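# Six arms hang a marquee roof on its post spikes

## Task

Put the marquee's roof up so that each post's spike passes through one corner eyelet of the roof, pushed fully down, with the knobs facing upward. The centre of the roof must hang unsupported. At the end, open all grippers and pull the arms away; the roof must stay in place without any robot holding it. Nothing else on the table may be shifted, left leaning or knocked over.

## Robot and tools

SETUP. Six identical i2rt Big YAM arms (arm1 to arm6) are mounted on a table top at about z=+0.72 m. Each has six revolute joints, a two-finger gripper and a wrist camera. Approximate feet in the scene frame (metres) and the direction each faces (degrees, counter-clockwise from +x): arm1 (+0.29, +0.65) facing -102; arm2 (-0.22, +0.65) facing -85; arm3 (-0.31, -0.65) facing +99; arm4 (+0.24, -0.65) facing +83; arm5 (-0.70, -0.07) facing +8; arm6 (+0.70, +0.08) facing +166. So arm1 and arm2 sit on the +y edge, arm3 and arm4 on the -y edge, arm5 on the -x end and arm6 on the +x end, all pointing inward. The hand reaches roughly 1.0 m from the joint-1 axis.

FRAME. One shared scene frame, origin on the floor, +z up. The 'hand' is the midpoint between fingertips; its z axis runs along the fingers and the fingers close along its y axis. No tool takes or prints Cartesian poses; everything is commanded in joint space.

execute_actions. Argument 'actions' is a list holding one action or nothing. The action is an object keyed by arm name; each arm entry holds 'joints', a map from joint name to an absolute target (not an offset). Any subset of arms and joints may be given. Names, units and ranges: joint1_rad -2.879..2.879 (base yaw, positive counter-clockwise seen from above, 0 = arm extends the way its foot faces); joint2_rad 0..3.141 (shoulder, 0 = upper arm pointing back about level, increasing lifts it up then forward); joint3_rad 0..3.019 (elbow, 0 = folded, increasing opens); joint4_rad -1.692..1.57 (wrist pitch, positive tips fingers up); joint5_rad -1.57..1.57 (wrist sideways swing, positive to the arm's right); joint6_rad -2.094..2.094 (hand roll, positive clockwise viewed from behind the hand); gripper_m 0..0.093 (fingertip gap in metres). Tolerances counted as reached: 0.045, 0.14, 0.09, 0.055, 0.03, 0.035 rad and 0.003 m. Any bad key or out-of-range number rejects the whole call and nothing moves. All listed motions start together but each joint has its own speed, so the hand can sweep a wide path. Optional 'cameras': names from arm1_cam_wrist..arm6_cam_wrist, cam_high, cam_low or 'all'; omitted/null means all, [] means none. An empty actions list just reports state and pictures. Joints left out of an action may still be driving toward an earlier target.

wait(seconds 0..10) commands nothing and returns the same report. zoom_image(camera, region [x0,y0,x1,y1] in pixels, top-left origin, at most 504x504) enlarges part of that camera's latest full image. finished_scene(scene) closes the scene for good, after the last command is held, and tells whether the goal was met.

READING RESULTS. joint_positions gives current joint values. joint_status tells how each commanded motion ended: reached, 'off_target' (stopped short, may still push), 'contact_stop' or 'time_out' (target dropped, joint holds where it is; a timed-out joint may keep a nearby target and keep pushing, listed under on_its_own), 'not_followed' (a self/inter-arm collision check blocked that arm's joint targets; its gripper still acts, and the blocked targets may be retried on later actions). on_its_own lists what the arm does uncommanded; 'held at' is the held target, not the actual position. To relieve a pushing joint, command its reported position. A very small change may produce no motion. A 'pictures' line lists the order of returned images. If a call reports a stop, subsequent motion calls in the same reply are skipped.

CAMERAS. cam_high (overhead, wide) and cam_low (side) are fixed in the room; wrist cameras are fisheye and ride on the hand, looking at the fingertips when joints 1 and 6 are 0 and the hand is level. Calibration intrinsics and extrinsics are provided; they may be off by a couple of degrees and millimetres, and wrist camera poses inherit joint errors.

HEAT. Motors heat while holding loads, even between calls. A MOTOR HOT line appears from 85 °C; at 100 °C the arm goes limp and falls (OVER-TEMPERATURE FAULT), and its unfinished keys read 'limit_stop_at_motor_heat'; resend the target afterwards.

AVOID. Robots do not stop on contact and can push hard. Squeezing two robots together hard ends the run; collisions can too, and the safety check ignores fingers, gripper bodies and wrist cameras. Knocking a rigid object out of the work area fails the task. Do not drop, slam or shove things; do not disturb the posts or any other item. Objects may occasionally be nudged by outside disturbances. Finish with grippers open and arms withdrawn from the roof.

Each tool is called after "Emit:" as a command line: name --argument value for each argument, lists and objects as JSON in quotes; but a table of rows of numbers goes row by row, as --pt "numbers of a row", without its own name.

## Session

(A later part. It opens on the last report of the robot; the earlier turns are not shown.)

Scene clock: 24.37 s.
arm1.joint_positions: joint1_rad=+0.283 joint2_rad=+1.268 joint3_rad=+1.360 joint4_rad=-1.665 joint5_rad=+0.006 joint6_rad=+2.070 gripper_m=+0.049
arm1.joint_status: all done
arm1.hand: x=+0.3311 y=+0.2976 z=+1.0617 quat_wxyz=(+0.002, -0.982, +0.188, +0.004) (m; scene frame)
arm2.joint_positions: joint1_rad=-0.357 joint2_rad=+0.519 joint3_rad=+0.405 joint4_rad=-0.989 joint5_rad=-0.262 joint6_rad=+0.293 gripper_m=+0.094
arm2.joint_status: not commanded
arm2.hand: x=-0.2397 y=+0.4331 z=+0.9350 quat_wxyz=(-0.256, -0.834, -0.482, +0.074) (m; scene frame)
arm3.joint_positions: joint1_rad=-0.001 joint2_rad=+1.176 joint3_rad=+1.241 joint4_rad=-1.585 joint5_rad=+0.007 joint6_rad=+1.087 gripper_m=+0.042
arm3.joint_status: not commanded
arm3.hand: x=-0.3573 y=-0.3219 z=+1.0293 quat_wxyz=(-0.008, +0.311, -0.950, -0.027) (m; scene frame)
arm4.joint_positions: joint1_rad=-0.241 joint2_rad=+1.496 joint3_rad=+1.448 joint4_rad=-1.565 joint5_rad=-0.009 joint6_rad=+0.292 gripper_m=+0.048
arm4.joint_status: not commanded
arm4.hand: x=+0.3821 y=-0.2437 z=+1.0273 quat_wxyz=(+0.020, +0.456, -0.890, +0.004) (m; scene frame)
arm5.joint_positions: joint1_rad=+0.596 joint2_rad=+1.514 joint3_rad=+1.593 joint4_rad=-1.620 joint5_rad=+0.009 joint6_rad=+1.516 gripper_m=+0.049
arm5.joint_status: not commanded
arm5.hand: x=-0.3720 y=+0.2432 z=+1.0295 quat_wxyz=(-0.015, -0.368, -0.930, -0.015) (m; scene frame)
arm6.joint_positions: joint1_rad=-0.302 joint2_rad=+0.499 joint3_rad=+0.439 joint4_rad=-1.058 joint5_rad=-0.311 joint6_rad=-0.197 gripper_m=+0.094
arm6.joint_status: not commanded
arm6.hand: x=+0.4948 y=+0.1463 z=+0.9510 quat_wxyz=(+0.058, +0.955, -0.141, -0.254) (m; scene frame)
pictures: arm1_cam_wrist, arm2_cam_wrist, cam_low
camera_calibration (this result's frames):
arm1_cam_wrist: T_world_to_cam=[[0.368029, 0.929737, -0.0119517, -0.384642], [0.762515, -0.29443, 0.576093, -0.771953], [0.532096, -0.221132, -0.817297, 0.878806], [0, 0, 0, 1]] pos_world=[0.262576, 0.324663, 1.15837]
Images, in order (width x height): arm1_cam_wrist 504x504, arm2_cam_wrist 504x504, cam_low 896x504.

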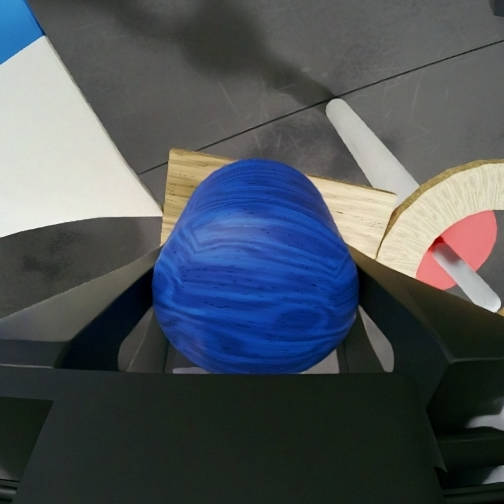

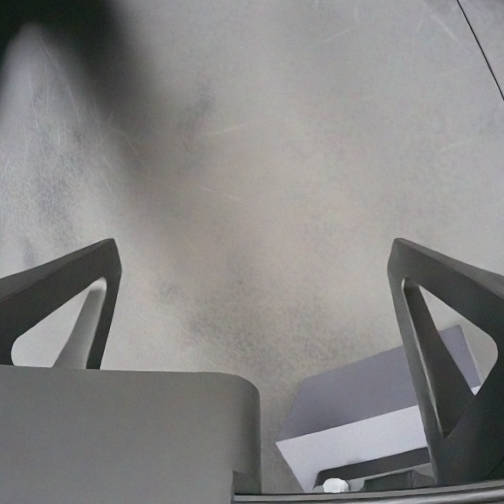

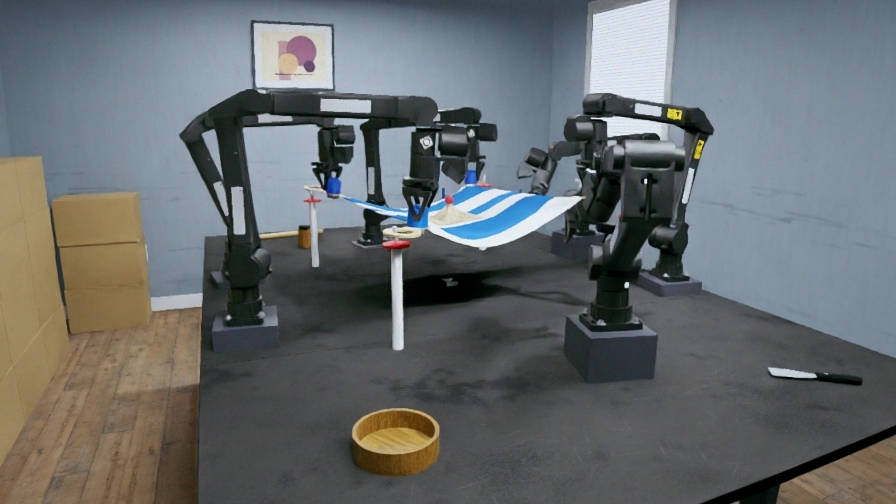

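Emit:
execute_actions --actions '[{"arm1":{"joints":{"joint3_rad":1.27,"joint4_rad":-1.57}},"arm5":{"joints":{"joint3_rad":1.72,"joint4_rad":-1.68}}}]' --cameras '[]'

Emit:
execute_actions --actions '[{"arm5":{"joints":{"joint1_rad":0.69,"joint2_rad":1.56,"joint3_rad":1.77}}}]' --cameras '["arm1_cam_wrist","cam_low","cam_high"]'

Emit:
zoom_image --camera "cam_low" --region '[260, 140, 520, 270]'

Scene clock: 25.93 s.
arm1.joint_positions: joint1_rad=+0.275 joint2_rad=+1.255 joint3_rad=+1.314 joint4_rad=-1.587 joint5_rad=-0.007 joint6_rad=+2.067 gripper_m=+0.049
arm1.joint_status: all done
arm1.hand: x=+0.3311 y=+0.2906 z=+1.0488 quat_wxyz=(-0.017, -0.981, +0.191, -0.009) (m; scene frame)
arm2.joint_positions: joint1_rad=-0.357 joint2_rad=+0.519 joint3_rad=+0.405 joint4_rad=-0.989 joint5_rad=-0.262 joint6_rad=+0.293 gripper_m=+0.094
arm2.joint_status: not commanded
arm2.hand: x=-0.2397 y=+0.4331 z=+0.9350 quat_wxyz=(-0.256, -0.834, -0.482, +0.074) (m; scene frame)
arm3.joint_positions: joint1_rad=-0.001 joint2_rad=+1.176 joint3_rad=+1.241 joint4_rad=-1.585 joint5_rad=+0.006 joint6_rad=+1.087 gripper_m=+0.042
arm3.joint_status: not commanded
arm3.hand: x=-0.3574 y=-0.3219 z=+1.0293 quat_wxyz=(-0.008, +0.311, -0.950, -0.027) (m; scene frame)
arm4.joint_positions: joint1_rad=-0.241 joint2_rad=+1.496 joint3_rad=+1.448 joint4_rad=-1.565 joint5_rad=-0.009 joint6_rad=+0.292 gripper_m=+0.048
arm4.joint_status: not commanded
arm4.hand: x=+0.3821 y=-0.2437 z=+1.0273 quat_wxyz=(+0.020, +0.456, -0.890, +0.004) (m; scene frame)
arm5.joint_positions: joint1_rad=+0.596 joint2_rad=+1.514 joint3_rad=+1.667 joint4_rad=-1.668 joint5_rad=+0.009 joint6_rad=+1.516 gripper_m=+0.049
arm5.joint_status: all done
arm5.hand: x=-0.3700 y=+0.2453 z=+1.0579 quat_wxyz=(-0.021, -0.368, -0.929, -0.027) (m; scene frame)
arm6.joint_positions: joint1_rad=-0.302 joint2_rad=+0.499 joint3_rad=+0.439 joint4_rad=-1.058 joint5_rad=-0.311 joint6_rad=-0.197 gripper_m=+0.094
arm6.joint_status: not commanded
arm6.hand: x=+0.4948 y=+0.1463 z=+0.9510 quat_wxyz=(+0.058, +0.955, -0.141, -0.254) (m; scene frame)
pictures: none
No camera images: the call's "cameras" was empty. Leave "cameras" out to get every camera's image.

Scene clock: 26.70 s.
arm1.joint_positions: joint1_rad=+0.275 joint2_rad=+1.255 joint3_rad=+1.314 joint4_rad=-1.587 joint5_rad=-0.007 joint6_rad=+2.067 gripper_m=+0.049
arm1.joint_status: not commanded
arm1.hand: x=+0.3311 y=+0.2906 z=+1.0488 quat_wxyz=(-0.017, -0.981, +0.191, -0.009) (m; scene frame)
arm2.joint_positions: joint1_rad=-0.357 joint2_rad=+0.519 joint3_rad=+0.405 joint4_rad=-0.989 joint5_rad=-0.262 joint6_rad=+0.293 gripper_m=+0.094
arm2.joint_status: not commanded
arm2.hand: x=-0.2397 y=+0.4331 z=+0.9350 quat_wxyz=(-0.256, -0.834, -0.482, +0.074) (m; scene frame)
arm3.joint_positions: joint1_rad=-0.001 joint2_rad=+1.176 joint3_rad=+1.241 joint4_rad=-1.583 joint5_rad=+0.005 joint6_rad=+1.087 gripper_m=+0.042
arm3.joint_status: not commanded
arm3.hand: x=-0.3576 y=-0.3215 z=+1.0294 quat_wxyz=(-0.008, +0.311, -0.950, -0.028) (m; scene frame)
arm4.joint_positions: joint1_rad=-0.238 joint2_rad=+1.496 joint3_rad=+1.448 joint4_rad=-1.562 joint5_rad=-0.013 joint6_rad=+0.292 gripper_m=+0.048
arm4.joint_status: not commanded
arm4.hand: x=+0.3805 y=-0.2425 z=+1.0273 quat_wxyz=(+0.020, +0.457, -0.889, +0.001) (m; scene frame)
arm5.joint_positions: joint1_rad=+0.667 joint2_rad=+1.553 joint3_rad=+1.714 joint4_rad=-1.673 joint5_rad=+0.010 joint6_rad=+1.519 gripper_m=+0.049
arm5.joint_status: all done
arm5.hand: x=-0.3834 y=+0.2793 z=+1.0586 quat_wxyz=(-0.020, -0.336, -0.941, -0.028) (m; scene frame)
arm6.joint_positions: joint1_rad=-0.302 joint2_rad=+0.499 joint3_rad=+0.439 joint4_rad=-1.058 joint5_rad=-0.311 joint6_rad=-0.197 gripper_m=+0.094
arm6.joint_status: not commanded
arm6.hand: x=+0.4948 y=+0.1463 z=+0.9510 quat_wxyz=(+0.058, +0.955, -0.141, -0.254) (m; scene frame)
pictures: arm1_cam_wrist, cam_high, cam_low
camera_calibration (this result's frames):
arm1_cam_wrist: T_world_to_cam=[[0.373314, 0.926585, -0.0455725, -0.343805], [0.750666, -0.272843, 0.601712, -0.795773], [0.545103, -0.258837, -0.797412, 0.852451], [0, 0, 0, 1]] pos_world=[0.261033, 0.322089, 1.14291]
Images, in order (width x height): arm1_cam_wrist 504x504, cam_high 896x504, cam_low 896x504.

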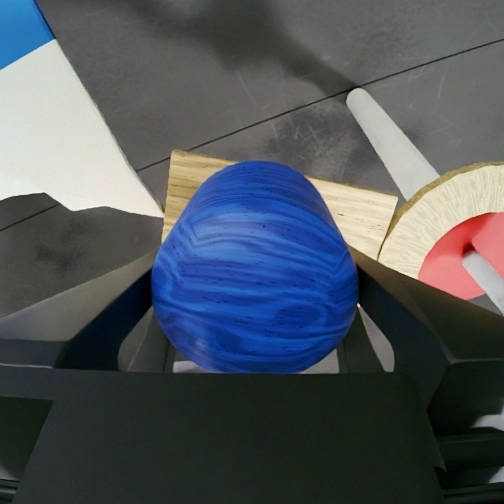

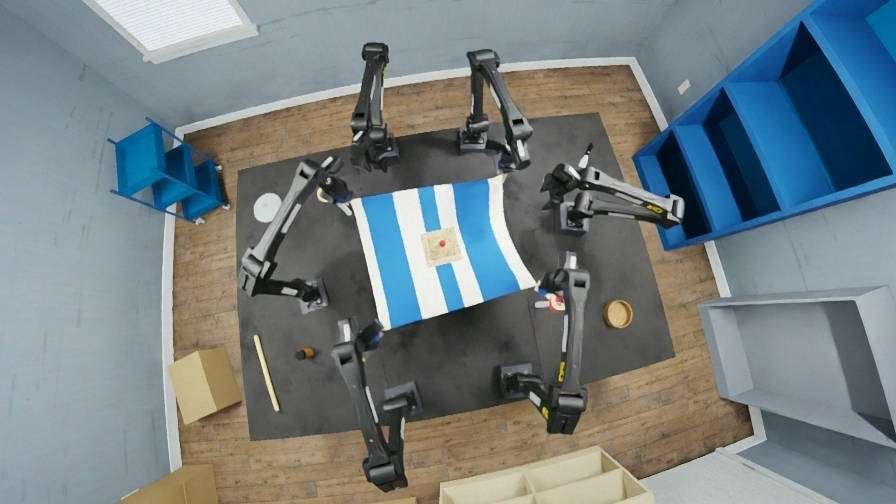

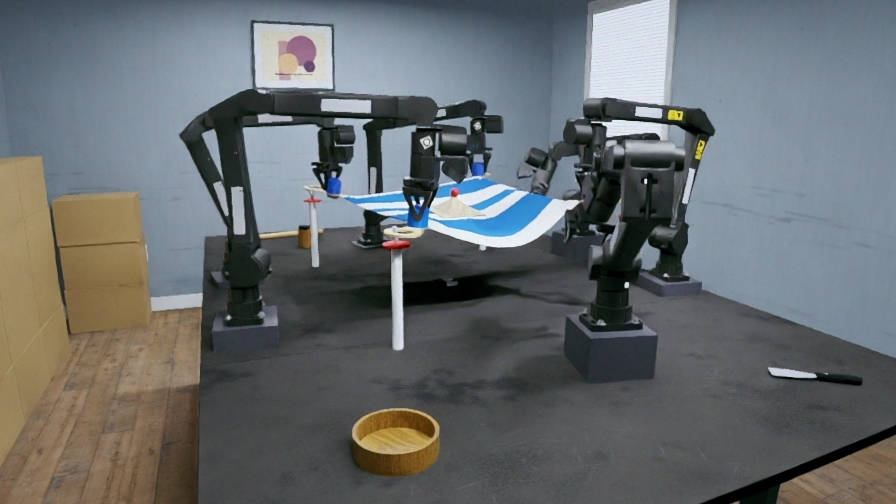

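Region (260, 140, 520, 270) of cam_low's 896x504 image, scaled by 1.938, with more detail than that image has.

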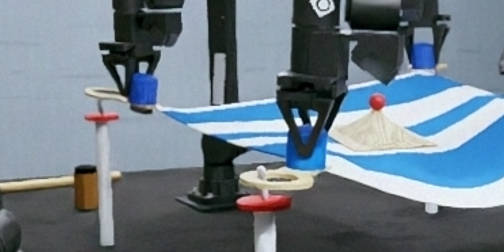

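Emit:
execute_actions --actions '[{"arm1":{"joints":{"joint2_rad":1.2,"joint3_rad":1.4,"joint4_rad":-1.68}},"arm5":{"joints":{"joint3_rad":1.64,"joint4_rad":-1.62}}}]' --cameras '["arm1_cam_wrist","cam_low","arm6_cam_wrist"]'

Emit:
zoom_image --camera "cam_low" --region '[260, 140, 520, 270]'

Scene clock: 28.00 s.
arm1.joint_positions: joint1_rad=+0.275 joint2_rad=+1.216 joint3_rad=+1.341 joint4_rad=-1.667 joint5_rad=+0.006 joint6_rad=+2.067 gripper_m=+0.049
arm1.joint_status: all done
arm1.hand: x=+0.3266 y=+0.3106 z=+1.0711 quat_wxyz=(-0.012, -0.981, +0.191, -0.001) (m; scene frame)
arm2.joint_positions: joint1_rad=-0.357 joint2_rad=+0.519 joint3_rad=+0.405 joint4_rad=-0.989 joint5_rad=-0.262 joint6_rad=+0.293 gripper_m=+0.094
arm2.joint_status: not commanded
arm2.hand: x=-0.2397 y=+0.4331 z=+0.9350 quat_wxyz=(-0.256, -0.834, -0.482, +0.074) (m; scene frame)
arm3.joint_positions: joint1_rad=-0.001 joint2_rad=+1.176 joint3_rad=+1.241 joint4_rad=-1.583 joint5_rad=+0.005 joint6_rad=+1.087 gripper_m=+0.042
arm3.joint_status: not commanded
arm3.hand: x=-0.3576 y=-0.3215 z=+1.0294 quat_wxyz=(-0.008, +0.311, -0.950, -0.028) (m; scene frame)
arm4.joint_positions: joint1_rad=-0.238 joint2_rad=+1.496 joint3_rad=+1.448 joint4_rad=-1.562 joint5_rad=-0.013 joint6_rad=+0.292 gripper_m=+0.048
arm4.joint_status: not commanded
arm4.hand: x=+0.3805 y=-0.2425 z=+1.0273 quat_wxyz=(+0.020, +0.457, -0.889, +0.001) (m; scene frame)
arm5.joint_positions: joint1_rad=+0.671 joint2_rad=+1.559 joint3_rad=+1.637 joint4_rad=-1.621 joint5_rad=+0.012 joint6_rad=+1.536 gripper_m=+0.049
arm5.joint_status: all done
arm5.hand: x=-0.3850 y=+0.2791 z=+1.0265 quat_wxyz=(-0.016, -0.342, -0.940, -0.013) (m; scene frame)
arm6.joint_positions: joint1_rad=-0.302 joint2_rad=+0.499 joint3_rad=+0.439 joint4_rad=-1.058 joint5_rad=-0.311 joint6_rad=-0.197 gripper_m=+0.094
arm6.joint_status: not commanded
arm6.hand: x=+0.4948 y=+0.1463 z=+0.9510 quat_wxyz=(+0.058, +0.955, -0.141, -0.254) (m; scene frame)
pictures: arm1_cam_wrist, arm6_cam_wrist, cam_low
camera_calibration (this result's frames):
arm1_cam_wrist: T_world_to_cam=[[0.373074, 0.926997, -0.0386418, -0.367196], [0.759201, -0.281073, 0.587037, -0.784836], [0.53332, -0.248345, -0.808637, 0.890501], [0, 0, 0, 1]] pos_world=[0.257917, 0.340945, 1.16663]
Images, in order (width x height): arm1_cam_wrist 504x504, arm6_cam_wrist 504x504, cam_low 896x504.

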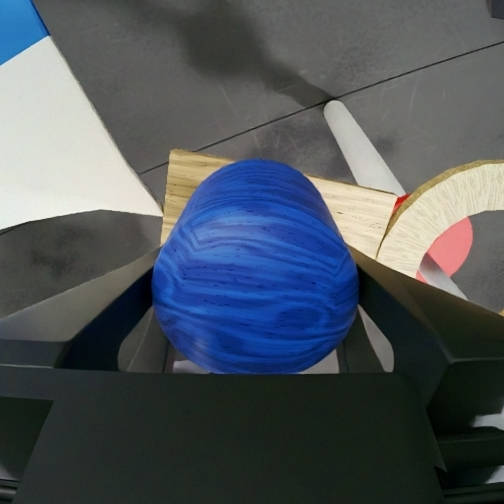

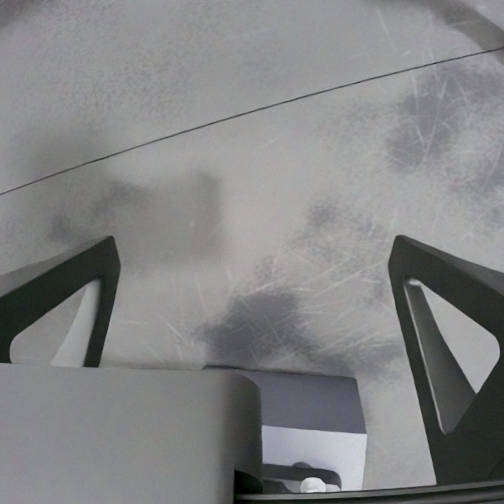

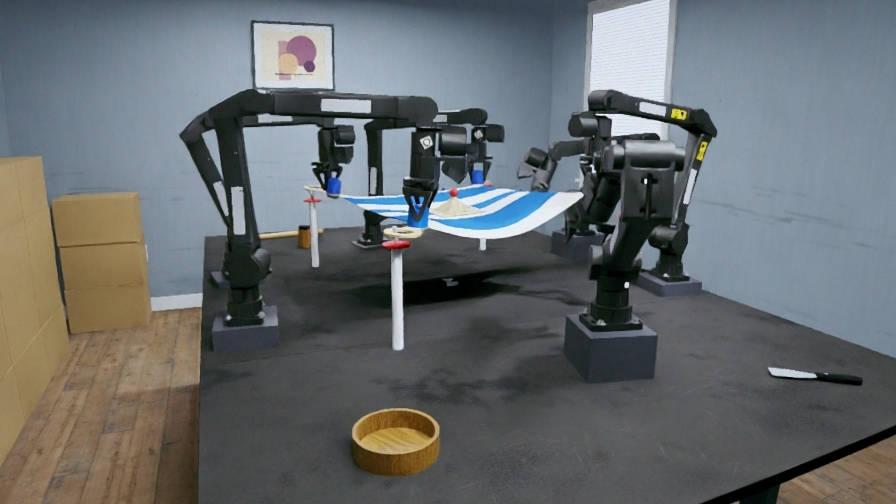

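Region (260, 140, 520, 270) of cam_low's 896x504 image, scaled by 1.938, with more detail than that image has.

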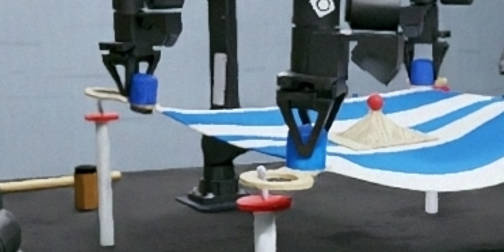

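Emit:
execute_actions --actions '[{"arm1":{"joints":{"joint1_rad":0.33,"joint2_rad":1.23}}}]' --cameras '["arm1_cam_wrist"]'

Emit:
execute_actions --actions '[{"arm1":{"joints":{"joint3_rad":1.25,"joint4_rad":-1.58}},"arm5":{"joints":{"joint3_rad":1.58,"joint4_rad":-1.58}}}]' --cameras '["arm1_cam_wrist","cam_low"]'

Emit:
zoom_image --camera "cam_low" --region '[260, 140, 520, 270]'

Scene clock: 29.00 s.
arm1.joint_positions: joint1_rad=+0.310 joint2_rad=+1.225 joint3_rad=+1.341 joint4_rad=-1.667 joint5_rad=+0.012 joint6_rad=+2.067 gripper_m=+0.049
arm1.joint_status: all done
arm1.hand: x=+0.3378 y=+0.3105 z=+1.0683 quat_wxyz=(-0.009, -0.985, +0.174, +0.003) (m; scene frame)
arm2.joint_positions: joint1_rad=-0.357 joint2_rad=+0.519 joint3_rad=+0.405 joint4_rad=-0.989 joint5_rad=-0.262 joint6_rad=+0.293 gripper_m=+0.094
arm2.joint_status: not commanded
arm2.hand: x=-0.2397 y=+0.4331 z=+0.9350 quat_wxyz=(-0.256, -0.834, -0.482, +0.074) (m; scene frame)
arm3.joint_positions: joint1_rad=-0.001 joint2_rad=+1.176 joint3_rad=+1.241 joint4_rad=-1.583 joint5_rad=+0.005 joint6_rad=+1.087 gripper_m=+0.042
arm3.joint_status: not commanded
arm3.hand: x=-0.3576 y=-0.3215 z=+1.0294 quat_wxyz=(-0.008, +0.311, -0.950, -0.028) (m; scene frame)
arm4.joint_positions: joint1_rad=-0.238 joint2_rad=+1.496 joint3_rad=+1.448 joint4_rad=-1.562 joint5_rad=-0.013 joint6_rad=+0.292 gripper_m=+0.048
arm4.joint_status: not commanded
arm4.hand: x=+0.3805 y=-0.2425 z=+1.0273 quat_wxyz=(+0.020, +0.457, -0.889, +0.001) (m; scene frame)
arm5.joint_positions: joint1_rad=+0.671 joint2_rad=+1.559 joint3_rad=+1.637 joint4_rad=-1.621 joint5_rad=+0.013 joint6_rad=+1.534 gripper_m=+0.049
arm5.joint_status: not commanded
arm5.hand: x=-0.3850 y=+0.2791 z=+1.0265 quat_wxyz=(-0.016, -0.341, -0.940, -0.013) (m; scene frame)
arm6.joint_positions: joint1_rad=-0.302 joint2_rad=+0.499 joint3_rad=+0.439 joint4_rad=-1.058 joint5_rad=-0.311 joint6_rad=-0.197 gripper_m=+0.094
arm6.joint_status: not commanded
arm6.hand: x=+0.4948 y=+0.1463 z=+0.9510 quat_wxyz=(+0.058, +0.955, -0.141, -0.254) (m; scene frame)
pictures: arm1_cam_wrist
camera_calibration (this result's frames):
arm1_cam_wrist: T_world_to_cam=[[0.339822, 0.939897, -0.033393, -0.369737], [0.772412, -0.258659, 0.580065, -0.795788], [0.536563, -0.222912, -0.813886, 0.878795], [0, 0, 0, 1]] pos_world=[0.268792, 0.337571, 1.1645]
Images, in order (width x height): arm1_cam_wrist 504x504.

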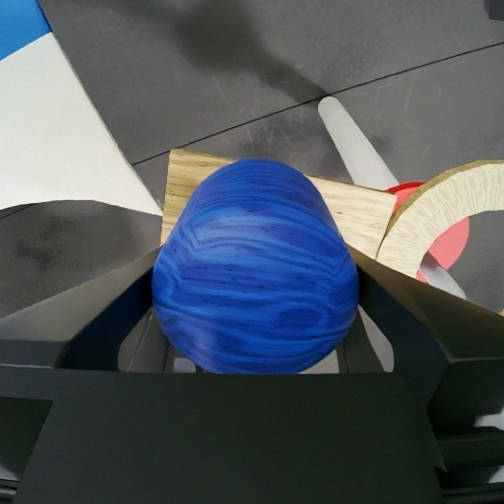

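Scene clock: 29.77 s.
arm1.joint_positions: joint1_rad=+0.306 joint2_rad=+1.217 joint3_rad=+1.284 joint4_rad=-1.596 joint5_rad=+0.005 joint6_rad=+2.067 gripper_m=+0.049
arm1.joint_status: all done
arm1.hand: x=+0.3382 y=+0.3062 z=+1.0493 quat_wxyz=(-0.019, -0.984, +0.176, -0.004) (m; scene frame)
arm2.joint_positions: joint1_rad=-0.357 joint2_rad=+0.519 joint3_rad=+0.405 joint4_rad=-0.989 joint5_rad=-0.262 joint6_rad=+0.293 gripper_m=+0.094
arm2.joint_status: not commanded
arm2.hand: x=-0.2397 y=+0.4331 z=+0.9350 quat_wxyz=(-0.256, -0.834, -0.482, +0.074) (m; scene frame)
arm3.joint_positions: joint1_rad=-0.001 joint2_rad=+1.176 joint3_rad=+1.241 joint4_rad=-1.583 joint5_rad=+0.005 joint6_rad=+1.087 gripper_m=+0.042
arm3.joint_status: not commanded
arm3.hand: x=-0.3576 y=-0.3215 z=+1.0294 quat_wxyz=(-0.008, +0.311, -0.950, -0.028) (m; scene frame)
arm4.joint_positions: joint1_rad=-0.238 joint2_rad=+1.496 joint3_rad=+1.448 joint4_rad=-1.562 joint5_rad=-0.013 joint6_rad=+0.292 gripper_m=+0.048
arm4.joint_status: not commanded
arm4.hand: x=+0.3805 y=-0.2425 z=+1.0273 quat_wxyz=(+0.020, +0.457, -0.889, +0.001) (m; scene frame)
arm5.joint_positions: joint1_rad=+0.670 joint2_rad=+1.556 joint3_rad=+1.593 joint4_rad=-1.582 joint5_rad=+0.015 joint6_rad=+1.531 gripper_m=+0.049
arm5.joint_status: all done
arm5.hand: x=-0.3845 y=+0.2781 z=+1.0113 quat_wxyz=(-0.017, -0.340, -0.940, -0.012) (m; scene frame)
arm6.joint_positions: joint1_rad=-0.302 joint2_rad=+0.499 joint3_rad=+0.439 joint4_rad=-1.058 joint5_rad=-0.311 joint6_rad=-0.197 gripper_m=+0.094
arm6.joint_status: not commanded
arm6.hand: x=+0.4948 y=+0.1463 z=+0.9510 quat_wxyz=(+0.058, +0.955, -0.141, -0.254) (m; scene frame)
pictures: arm1_cam_wrist, cam_low
camera_calibration (this result's frames):
arm1_cam_wrist: T_world_to_cam=[[0.344018, 0.937634, -0.0499362, -0.349876], [0.765503, -0.249272, 0.593185, -0.800485], [0.543743, -0.242293, -0.803516, 0.854868], [0, 0, 0, 1]] pos_world=[0.268309, 0.335645, 1.14426]
Images, in order (width x height): arm1_cam_wrist 504x504, cam_low 896x504.

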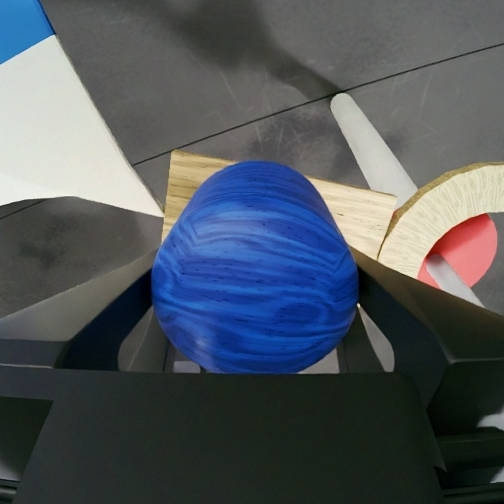

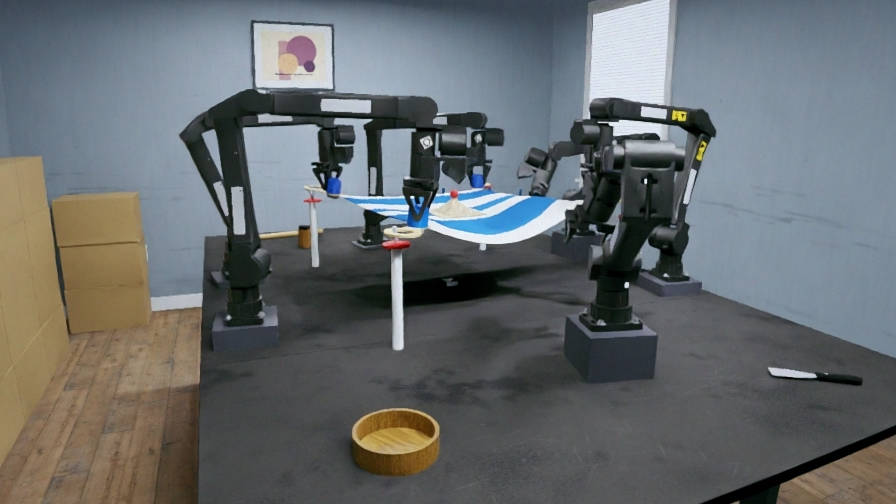

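Region (260, 140, 520, 270) of cam_low's 896x504 image, scaled by 1.938, with more detail than that image has.

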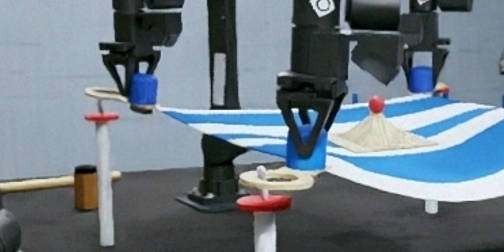

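Emit:
execute_actions --actions '[{"arm1":{"joints":{"joint3_rad":1.17,"joint4_rad":-1.52}},"arm2":{"joints":{"joint1_rad":-0.75,"joint3_rad":0.8,"joint4_rad":-1.0,"joint5_rad":0,"joint6_rad":0}}}]' --cameras '["arm1_cam_wrist","arm2_cam_wrist"]'

Scene clock: 31.57 s.
arm1.joint_positions: joint1_rad=+0.301 joint2_rad=+1.181 joint3_rad=+1.248 joint4_rad=-1.543 joint5_rad=-0.004 joint6_rad=+2.067 gripper_m=+0.049
arm1.joint_status: all done
arm1.hand: x=+0.3378 y=+0.3070 z=+1.0477 quat_wxyz=(-0.042, -0.983, +0.178, -0.016) (m; scene frame)
arm2.joint_positions: joint1_rad=-0.742 joint2_rad=+0.518 joint3_rad=+0.767 joint4_rad=-0.993 joint5_rad=-0.001 joint6_rad=+0.015 gripper_m=+0.094
arm2.joint_status: all done
arm2.hand: x=-0.3944 y=+0.4365 z=+1.1201 quat_wxyz=(-0.180, -0.828, -0.388, +0.362) (m; scene frame)
arm3.joint_positions: joint1_rad=-0.001 joint2_rad=+1.176 joint3_rad=+1.241 joint4_rad=-1.583 joint5_rad=+0.005 joint6_rad=+1.087 gripper_m=+0.042
arm3.joint_status: not commanded
arm3.hand: x=-0.3576 y=-0.3215 z=+1.0294 quat_wxyz=(-0.008, +0.311, -0.950, -0.028) (m; scene frame)
arm4.joint_positions: joint1_rad=-0.238 joint2_rad=+1.496 joint3_rad=+1.448 joint4_rad=-1.562 joint5_rad=-0.013 joint6_rad=+0.292 gripper_m=+0.048
arm4.joint_status: not commanded
arm4.hand: x=+0.3805 y=-0.2425 z=+1.0273 quat_wxyz=(+0.020, +0.457, -0.889, +0.001) (m; scene frame)
arm5.joint_positions: joint1_rad=+0.670 joint2_rad=+1.556 joint3_rad=+1.593 joint4_rad=-1.582 joint5_rad=+0.015 joint6_rad=+1.531 gripper_m=+0.049
arm5.joint_status: not commanded
arm5.hand: x=-0.3845 y=+0.2781 z=+1.0113 quat_wxyz=(-0.017, -0.340, -0.940, -0.012) (m; scene frame)
arm6.joint_positions: joint1_rad=-0.302 joint2_rad=+0.499 joint3_rad=+0.439 joint4_rad=-1.058 joint5_rad=-0.311 joint6_rad=-0.197 gripper_m=+0.094
arm6.joint_status: not commanded
arm6.hand: x=+0.4948 y=+0.1463 z=+0.9510 quat_wxyz=(+0.058, +0.955, -0.141, -0.254) (m; scene frame)
pictures: arm1_cam_wrist, arm2_cam_wrist
camera_calibration (this result's frames):
arm1_cam_wrist: T_world_to_cam=[[0.349288, 0.932439, -0.0924907, -0.306173], [0.754946, -0.221576, 0.61722, -0.829109], [0.555027, -0.285413, -0.781335, 0.840102], [0, 0, 0, 1]] pos_world=[0.266595, 0.341553, 1.13983]
arm2_cam_wrist: T_world_to_cam=[[-0.787373, 0.615993, -0.0244211, -0.549946], [0.606102, 0.766278, -0.21321, 0.15475], [-0.112623, -0.182678, -0.976701, 1.24689], [0, 0, 0, 1]] pos_world=[-0.386379, 0.44796, 1.2374]
Images, in order (width x height): arm1_cam_wrist 504x504, arm2_cam_wrist 504x504.

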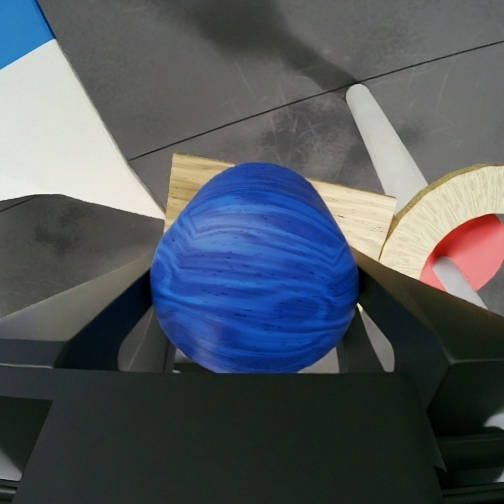

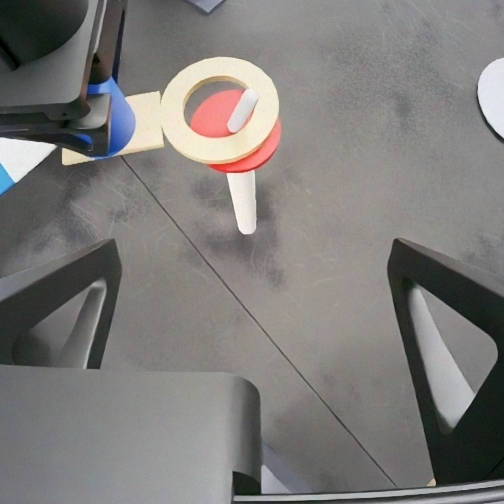

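Emit:
execute_actions --actions '[{"arm1":{"joints":{"gripper_m":0.09}},"arm3":{"joints":{"gripper_m":0.09}},"arm4":{"joints":{"gripper_m":0.09}},"arm5":{"joints":{"gripper_m":0.09}}}]' --cameras '[]'

Emit:
execute_actions --actions '[{"arm1":{"joints":{"joint2_rad":1.1,"joint3_rad":1.5,"joint4_rad":-1.68}},"arm3":{"joints":{"joint2_rad":1.1,"joint3_rad":1.5,"joint4_rad":-1.68}},"arm4":{"joints":{"joint2_rad":1.3,"joint3_rad":1.7,"joint4_rad":-1.68}},"arm5":{"joints":{"joint2_rad":1.4,"joint3_rad":1.8,"joint4_rad":-1.68}}}]' --cameras '["arm1_cam_wrist","arm2_cam_wrist","arm6_cam_wrist","cam_high","cam_low"]'

Scene clock: 32.77 s.
arm1.joint_positions: joint1_rad=+0.322 joint2_rad=+1.231 joint3_rad=+1.169 joint4_rad=-1.530 joint5_rad=+0.003 joint6_rad=+2.056 gripper_m=+0.090
arm1.joint_status: all done
arm1.hand: x=+0.3423 y=+0.3175 z=+1.0008 quat_wxyz=(+0.012, -0.987, +0.162, +0.006) (m; scene frame)
arm2.joint_positions: joint1_rad=-0.742 joint2_rad=+0.518 joint3_rad=+0.767 joint4_rad=-0.993 joint5_rad=-0.001 joint6_rad=+0.014 gripper_m=+0.094
arm2.joint_status: not commanded
arm2.hand: x=-0.3944 y=+0.4365 z=+1.1201 quat_wxyz=(-0.180, -0.828, -0.388, +0.362) (m; scene frame)
arm3.joint_positions: joint1_rad=-0.001 joint2_rad=+1.176 joint3_rad=+1.235 joint4_rad=-1.582 joint5_rad=+0.004 joint6_rad=+1.087 gripper_m=+0.090
arm3.joint_status: all done
arm3.hand: x=-0.3577 y=-0.3229 z=+1.0268 quat_wxyz=(-0.006, +0.311, -0.950, -0.025) (m; scene frame)
arm4.joint_positions: joint1_rad=-0.238 joint2_rad=+1.496 joint3_rad=+1.448 joint4_rad=-1.559 joint5_rad=-0.003 joint6_rad=+0.295 gripper_m=+0.090
arm4.joint_status: all done
arm4.hand: x=+0.3823 y=-0.2423 z=+1.0272 quat_wxyz=(+0.016, +0.456, -0.890, +0.004) (m; scene frame)
arm5.joint_positions: joint1_rad=+0.681 joint2_rad=+1.556 joint3_rad=+1.583 joint4_rad=-1.582 joint5_rad=+0.003 joint6_rad=+1.528 gripper_m=+0.090
arm5.joint_status: all done
arm5.hand: x=-0.3912 y=+0.2810 z=+1.0074 quat_wxyz=(-0.010, -0.333, -0.943, -0.010) (m; scene frame)
arm6.joint_positions: joint1_rad=-0.302 joint2_rad=+0.499 joint3_rad=+0.439 joint4_rad=-1.058 joint5_rad=-0.311 joint6_rad=-0.197 gripper_m=+0.094
arm6.joint_status: not commanded
arm6.hand: x=+0.4948 y=+0.1463 z=+0.9510 quat_wxyz=(+0.058, +0.955, -0.141, -0.254) (m; scene frame)
pictures: none
No camera images: the call's "cameras" was empty. Leave "cameras" out to get every camera's image.

Scene clock: 34.17 s.
arm1.joint_positions: joint1_rad=+0.322 joint2_rad=+1.091 joint3_rad=+1.470 joint4_rad=-1.669 joint5_rad=+0.003 joint6_rad=+2.056 gripper_m=+0.090
arm1.joint_status: all done
arm1.hand: x=+0.3416 y=+0.3220 z=+1.1633 quat_wxyz=(-0.131, -0.977, +0.161, -0.043) (m; scene frame)
arm2.joint_positions: joint1_rad=-0.742 joint2_rad=+0.518 joint3_rad=+0.767 joint4_rad=-0.993 joint5_rad=-0.001 joint6_rad=+0.014 gripper_m=+0.094
arm2.joint_status: not commanded
arm2.hand: x=-0.3944 y=+0.4365 z=+1.1201 quat_wxyz=(-0.180, -0.828, -0.388, +0.362) (m; scene frame)
arm3.joint_positions: joint1_rad=-0.001 joint2_rad=+1.088 joint3_rad=+1.466 joint4_rad=-1.667 joint5_rad=+0.004 joint6_rad=+1.087 gripper_m=+0.090
arm3.joint_status: all done
arm3.hand: x=-0.3574 y=-0.3255 z=+1.1460 quat_wxyz=(-0.026, +0.307, -0.941, -0.140) (m; scene frame)
arm4.joint_positions: joint1_rad=-0.238 joint2_rad=+1.294 joint3_rad=+1.688 joint4_rad=-1.670 joint5_rad=-0.003 joint6_rad=+0.295 gripper_m=+0.090
arm4.joint_status: all done
arm4.hand: x=+0.3757 y=-0.2690 z=+1.2024 quat_wxyz=(-0.103, +0.450, -0.880, -0.111) (m; scene frame)
arm5.joint_positions: joint1_rad=+0.681 joint2_rad=+1.399 joint3_rad=+1.776 joint4_rad=-1.674 joint5_rad=+0.003 joint6_rad=+1.527 gripper_m=+0.090
arm5.joint_status: all done
arm5.hand: x=-0.4089 y=+0.2625 z=+1.1514 quat_wxyz=(-0.057, -0.330, -0.933, -0.129) (m; scene frame)
arm6.joint_positions: joint1_rad=-0.302 joint2_rad=+0.499 joint3_rad=+0.439 joint4_rad=-1.058 joint5_rad=-0.311 joint6_rad=-0.197 gripper_m=+0.094
arm6.joint_status: not commanded
arm6.hand: x=+0.4948 y=+0.1463 z=+0.9510 quat_wxyz=(+0.058, +0.955, -0.141, -0.254) (m; scene frame)
pictures: arm1_cam_wrist, arm2_cam_wrist, arm6_cam_wrist, cam_high, cam_low
camera_calibration (this result's frames):
arm1_cam_wrist: T_world_to_cam=[[0.324463, 0.91016, -0.257551, -0.103102], [0.747114, -0.0796009, 0.659913, -0.992726], [0.580125, -0.406537, -0.70582, 0.875287], [0, 0, 0, 1]] pos_world=[0.267357, 0.370654, 1.24635]
arm2_cam_wrist: T_world_to_cam=[[-0.787536, 0.615795, -0.024139, -0.55024], [0.605858, 0.766471, -0.21321, 0.154569], [-0.112792, -0.182535, -0.976708, 1.24677], [0, 0, 0, 1]] pos_world=[-0.386356, 0.447942, 1.2374]
Images, in order (width x height): arm1_cam_wrist 504x504, arm2_cam_wrist 504x504, arm6_cam_wrist 504x504, cam_high 896x504, cam_low 896x504.

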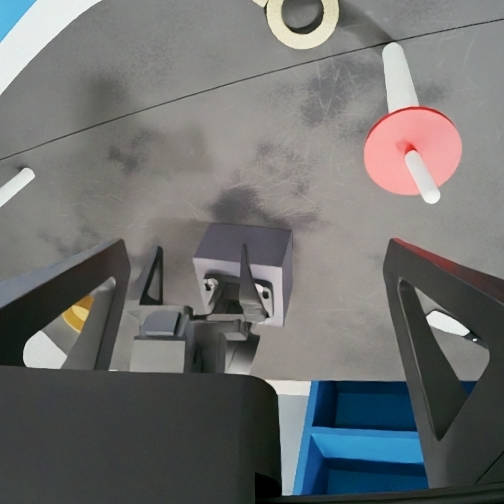

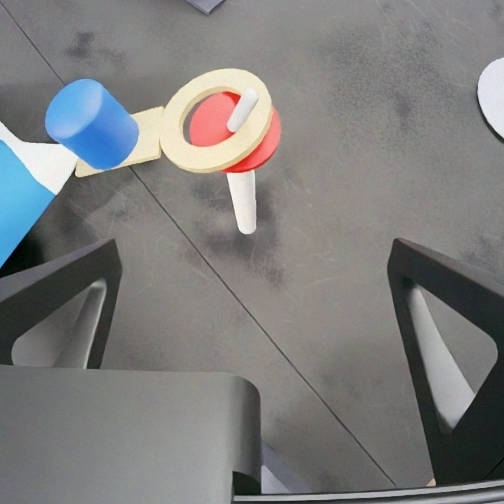

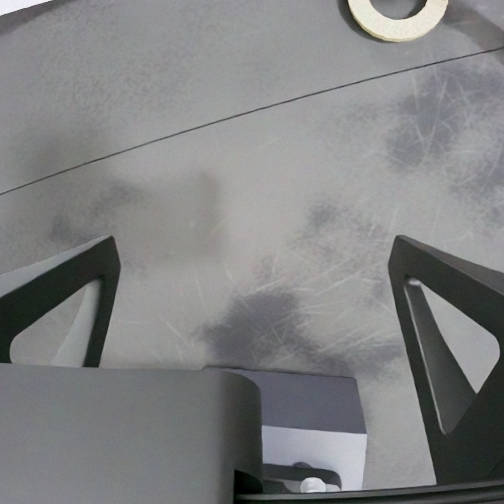

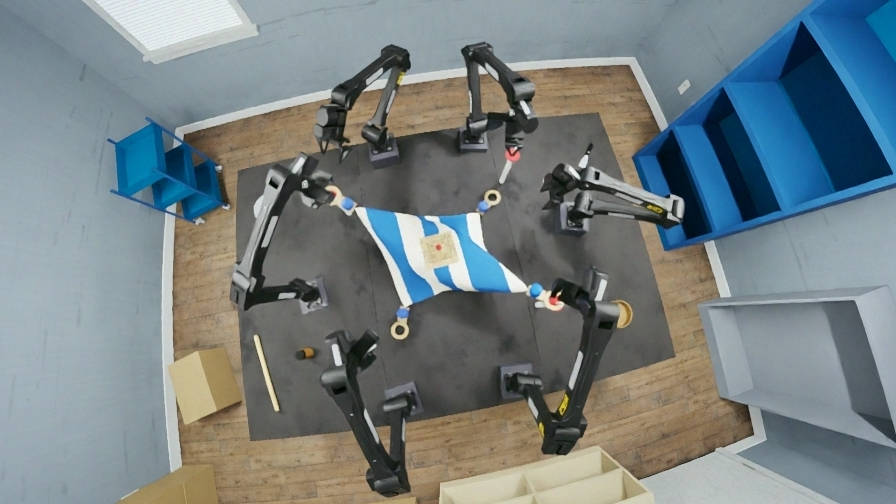

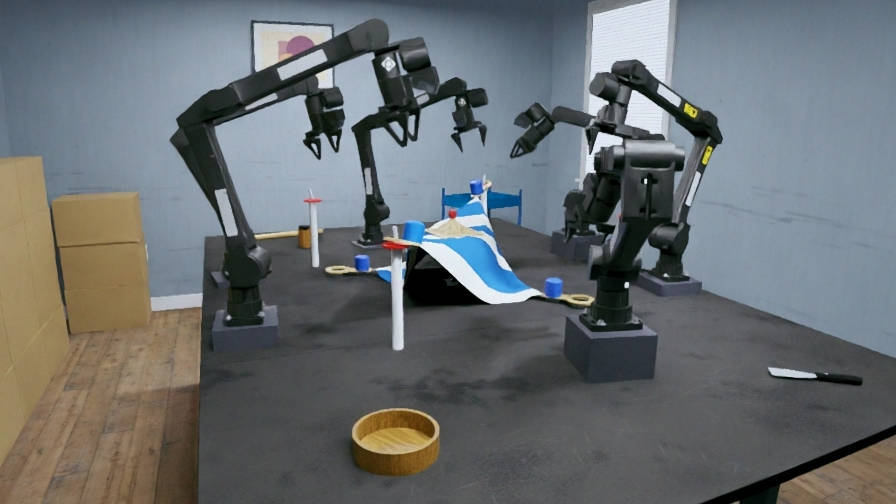

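Emit:
execute_actions --actions '[{"arm1":{"joints":{"joint1_rad":0.07,"joint2_rad":1.505,"joint3_rad":1.17,"joint4_rad":-1.205,"joint6_rad":0.52}},"arm3":{"joints":{"joint1_rad":-0.227,"joint2_rad":1.459,"joint3_rad":1.11,"joint4_rad":-1.21,"joint6_rad":0}},"arm2":{"joints":{"joint1_rad":-0.3,"joint3_rad":0.45}},"arm4":{"joints":{"joint2_rad":0.8,"joint3_rad":1.0,"joint4_rad":-1.3}},"arm5":{"joints":{"joint2_rad":0.8,"joint3_rad":1.0,"joint4_rad":-1.3}}}]' --cameras '["arm1_cam_wrist","arm3_cam_wrist","cam_high"]'

Scene clock: 37.17 s.
arm1.joint_positions: joint1_rad=+0.062 joint2_rad=+1.516 joint3_rad=+1.149 joint4_rad=-1.218 joint5_rad=+0.001 joint6_rad=+0.532 gripper_m=+0.090
arm1.joint_status: all done
arm1.hand: x=+0.2470 y=+0.2297 z=+0.8895 quat_wxyz=(+0.008, -0.892, -0.452, -0.004) (m; scene frame)
arm2.joint_positions: joint1_rad=-0.309 joint2_rad=+0.518 joint3_rad=+0.439 joint4_rad=-0.993 joint5_rad=+0.000 joint6_rad=+0.014 gripper_m=+0.094
arm2.joint_status: all done
arm2.hand: x=-0.2749 y=+0.4332 z=+0.9464 quat_wxyz=(-0.157, -0.767, -0.590, +0.195) (m; scene frame)
arm3.joint_positions: joint1_rad=-0.233 joint2_rad=+1.452 joint3_rad=+1.104 joint4_rad=-1.223 joint5_rad=+0.002 joint6_rad=+0.017 gripper_m=+0.090
arm3.joint_status: all done
arm3.hand: x=-0.2755 y=-0.2486 z=+0.8825 quat_wxyz=(-0.002, +0.671, -0.742, -0.001) (m; scene frame)
arm4.joint_positions: joint1_rad=-0.238 joint2_rad=+0.800 joint3_rad=+1.002 joint4_rad=-1.316 joint5_rad=-0.003 joint6_rad=+0.295 gripper_m=+0.090
arm4.joint_status: all done
arm4.hand: x=+0.3363 y=-0.3796 z=+1.0821 quat_wxyz=(-0.160, +0.443, -0.867, -0.166) (m; scene frame)
arm5.joint_positions: joint1_rad=+0.681 joint2_rad=+0.805 joint3_rad=+0.993 joint4_rad=-1.313 joint5_rad=+0.003 joint6_rad=+1.526 gripper_m=+0.090
arm5.joint_status: all done
arm5.hand: x=-0.5110 y=+0.1457 z=+1.0306 quat_wxyz=(-0.089, -0.324, -0.919, -0.207) (m; scene frame)
arm6.joint_positions: joint1_rad=-0.302 joint2_rad=+0.499 joint3_rad=+0.439 joint4_rad=-1.058 joint5_rad=-0.311 joint6_rad=-0.197 gripper_m=+0.094
arm6.joint_status: not commanded
arm6.hand: x=+0.4948 y=+0.1463 z=+0.9510 quat_wxyz=(+0.058, +0.955, -0.141, -0.254) (m; scene frame)
pictures: arm1_cam_wrist, arm3_cam_wrist, cam_high
camera_calibration (this result's frames):
arm1_cam_wrist: T_world_to_cam=[[-0.808039, 0.589117, -0.00385365, 0.0689301], [0.471854, 0.651089, 0.594505, -0.790392], [0.352742, 0.478565, -0.804083, 0.639563], [0, 0, 0, 1]] pos_world=[0.203047, 0.167935, 0.984419]
arm3_cam_wrist: T_world_to_cam=[[0.995038, -0.0993411, 0.00554247, 0.240961], [-0.0836978, -0.805628, 0.586479, -0.738035], [-0.0537963, -0.584033, -0.809945, 0.676841], [0, 0, 0, 1]] pos_world=[-0.265126, -0.175347, 0.979711]
Images, in order (width x height): arm1_cam_wrist 504x504, arm3_cam_wrist 504x504, cam_high 896x504.

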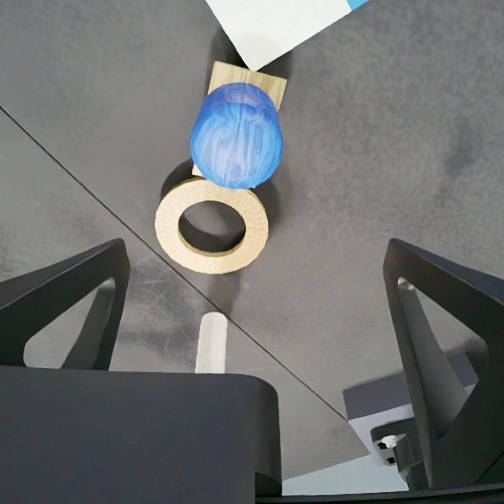

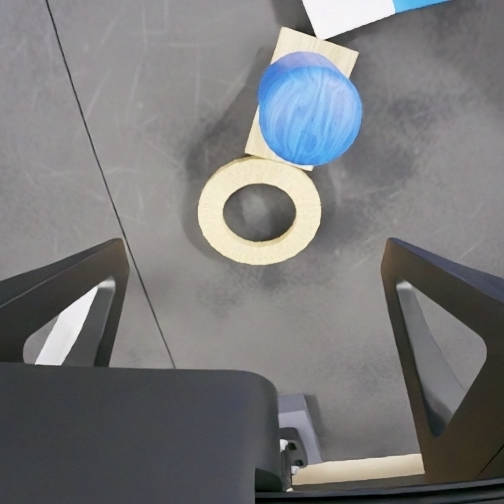

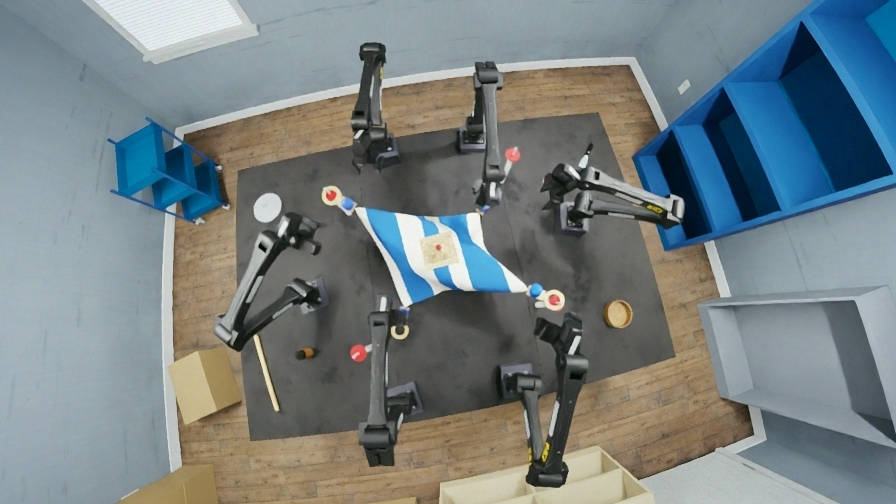

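Emit:
execute_actions --actions '[{"arm1":{"joints":{"joint1_rad":0.085}},"arm3":{"joints":{"joint1_rad":-0.305,"joint6_rad":0.44}}}]' --cameras '[]'

Emit:
execute_actions --actions '[{"arm1":{"joints":{"joint2_rad":1.655,"joint3_rad":1.04,"joint4_rad":-0.94}},"arm3":{"joints":{"joint2_rad":1.61,"joint3_rad":1.01,"joint4_rad":-0.96}}}]' --cameras '["arm1_cam_wrist","arm3_cam_wrist"]'

Scene clock: 39.23 s.
arm1.joint_positions: joint1_rad=+0.080 joint2_rad=+1.516 joint3_rad=+1.149 joint4_rad=-1.218 joint5_rad=+0.001 joint6_rad=+0.531 gripper_m=+0.090
arm1.joint_status: all done
arm1.hand: x=+0.2544 y=+0.2290 z=+0.8895 quat_wxyz=(+0.008, -0.888, -0.460, -0.004) (m; scene frame)
arm2.joint_positions: joint1_rad=-0.309 joint2_rad=+0.518 joint3_rad=+0.439 joint4_rad=-0.993 joint5_rad=+0.000 joint6_rad=+0.014 gripper_m=+0.094
arm2.joint_status: not commanded
arm2.hand: x=-0.2749 y=+0.4332 z=+0.9464 quat_wxyz=(-0.157, -0.767, -0.590, +0.195) (m; scene frame)
arm3.joint_positions: joint1_rad=-0.307 joint2_rad=+1.452 joint3_rad=+1.104 joint4_rad=-1.223 joint5_rad=+0.002 joint6_rad=+0.423 gripper_m=+0.090
arm3.joint_status: all done
arm3.hand: x=-0.2459 y=-0.2522 z=+0.8825 quat_wxyz=(-0.001, +0.475, -0.880, -0.001) (m; scene frame)
arm4.joint_positions: joint1_rad=-0.238 joint2_rad=+0.800 joint3_rad=+1.002 joint4_rad=-1.316 joint5_rad=-0.003 joint6_rad=+0.295 gripper_m=+0.090
arm4.joint_status: not commanded
arm4.hand: x=+0.3363 y=-0.3796 z=+1.0821 quat_wxyz=(-0.160, +0.443, -0.867, -0.166) (m; scene frame)
arm5.joint_positions: joint1_rad=+0.681 joint2_rad=+0.805 joint3_rad=+0.993 joint4_rad=-1.313 joint5_rad=+0.003 joint6_rad=+1.526 gripper_m=+0.090
arm5.joint_status: not commanded
arm5.hand: x=-0.5110 y=+0.1457 z=+1.0306 quat_wxyz=(-0.089, -0.324, -0.919, -0.207) (m; scene frame)
arm6.joint_positions: joint1_rad=-0.302 joint2_rad=+0.499 joint3_rad=+0.439 joint4_rad=-1.058 joint5_rad=-0.311 joint6_rad=-0.197 gripper_m=+0.094
arm6.joint_status: not commanded
arm6.hand: x=+0.4948 y=+0.1463 z=+0.9510 quat_wxyz=(+0.058, +0.955, -0.141, -0.254) (m; scene frame)
pictures: none
No camera images: the call's "cameras" was empty. Leave "cameras" out to get every camera's image.

Scene clock: 40.30 s.
arm1.joint_positions: joint1_rad=+0.080 joint2_rad=+1.670 joint3_rad=+1.029 joint4_rad=-0.952 joint5_rad=+0.001 joint6_rad=+0.531 gripper_m=+0.090
arm1.joint_status: all done
arm1.hand: x=+0.2539 y=+0.2240 z=+0.7861 quat_wxyz=(+0.012, -0.888, -0.460, -0.006) (m; scene frame)
arm2.joint_positions: joint1_rad=-0.309 joint2_rad=+0.518 joint3_rad=+0.439 joint4_rad=-0.993 joint5_rad=+0.000 joint6_rad=+0.014 gripper_m=+0.094
arm2.joint_status: not commanded
arm2.hand: x=-0.2749 y=+0.4332 z=+0.9464 quat_wxyz=(-0.157, -0.767, -0.590, +0.195) (m; scene frame)
arm3.joint_positions: joint1_rad=-0.307 joint2_rad=+1.613 joint3_rad=+1.013 joint4_rad=-0.974 joint5_rad=+0.002 joint6_rad=+0.423 gripper_m=+0.090
arm3.joint_status: all done
arm3.hand: x=-0.2433 y=-0.2354 z=+0.7885 quat_wxyz=(-0.001, +0.475, -0.880, +0.000) (m; scene frame)
arm4.joint_positions: joint1_rad=-0.238 joint2_rad=+0.800 joint3_rad=+1.002 joint4_rad=-1.316 joint5_rad=-0.003 joint6_rad=+0.295 gripper_m=+0.090
arm4.joint_status: not commanded
arm4.hand: x=+0.3363 y=-0.3796 z=+1.0821 quat_wxyz=(-0.160, +0.443, -0.867, -0.166) (m; scene frame)
arm5.joint_positions: joint1_rad=+0.681 joint2_rad=+0.805 joint3_rad=+0.993 joint4_rad=-1.313 joint5_rad=+0.003 joint6_rad=+1.526 gripper_m=+0.090
arm5.joint_status: not commanded
arm5.hand: x=-0.5110 y=+0.1457 z=+1.0306 quat_wxyz=(-0.089, -0.324, -0.919, -0.207) (m; scene frame)
arm6.joint_positions: joint1_rad=-0.302 joint2_rad=+0.499 joint3_rad=+0.439 joint4_rad=-1.058 joint5_rad=-0.311 joint6_rad=-0.197 gripper_m=+0.094
arm6.joint_status: not commanded
arm6.hand: x=+0.4948 y=+0.1463 z=+0.9510 quat_wxyz=(+0.058, +0.955, -0.141, -0.254) (m; scene frame)
pictures: arm1_cam_wrist, arm3_cam_wrist
camera_calibration (this result's frames):
arm1_cam_wrist: T_world_to_cam=[[-0.818685, 0.574243, 0.000695082, 0.0798985], [0.459352, 0.65416, 0.600892, -0.731045], [0.344603, 0.492261, -0.79933, 0.551999], [0, 0, 0, 1]] pos_world=[0.210997, 0.160611, 0.880453]
arm3_cam_wrist: T_world_to_cam=[[0.836789, -0.547504, 0.00483798, 0.0673137], [-0.445038, -0.674984, 0.588504, -0.728371], [-0.318943, -0.494607, -0.80848, 0.565488], [0, 0, 0, 1]] pos_world=[-0.200123, -0.17509, 0.885509]
Images, in order (width x height): arm1_cam_wrist 504x504, arm3_cam_wrist 504x504.

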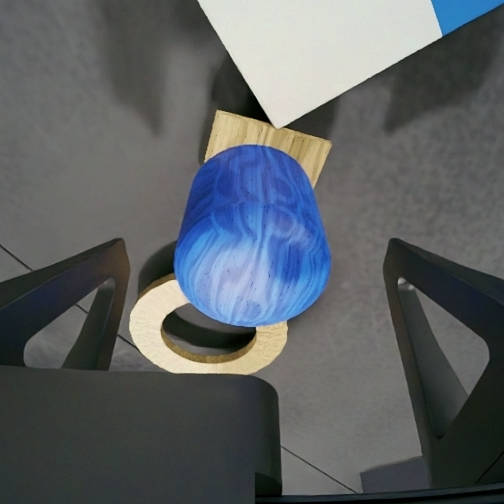

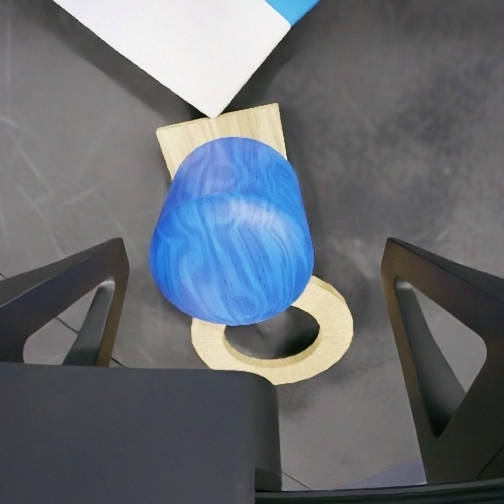

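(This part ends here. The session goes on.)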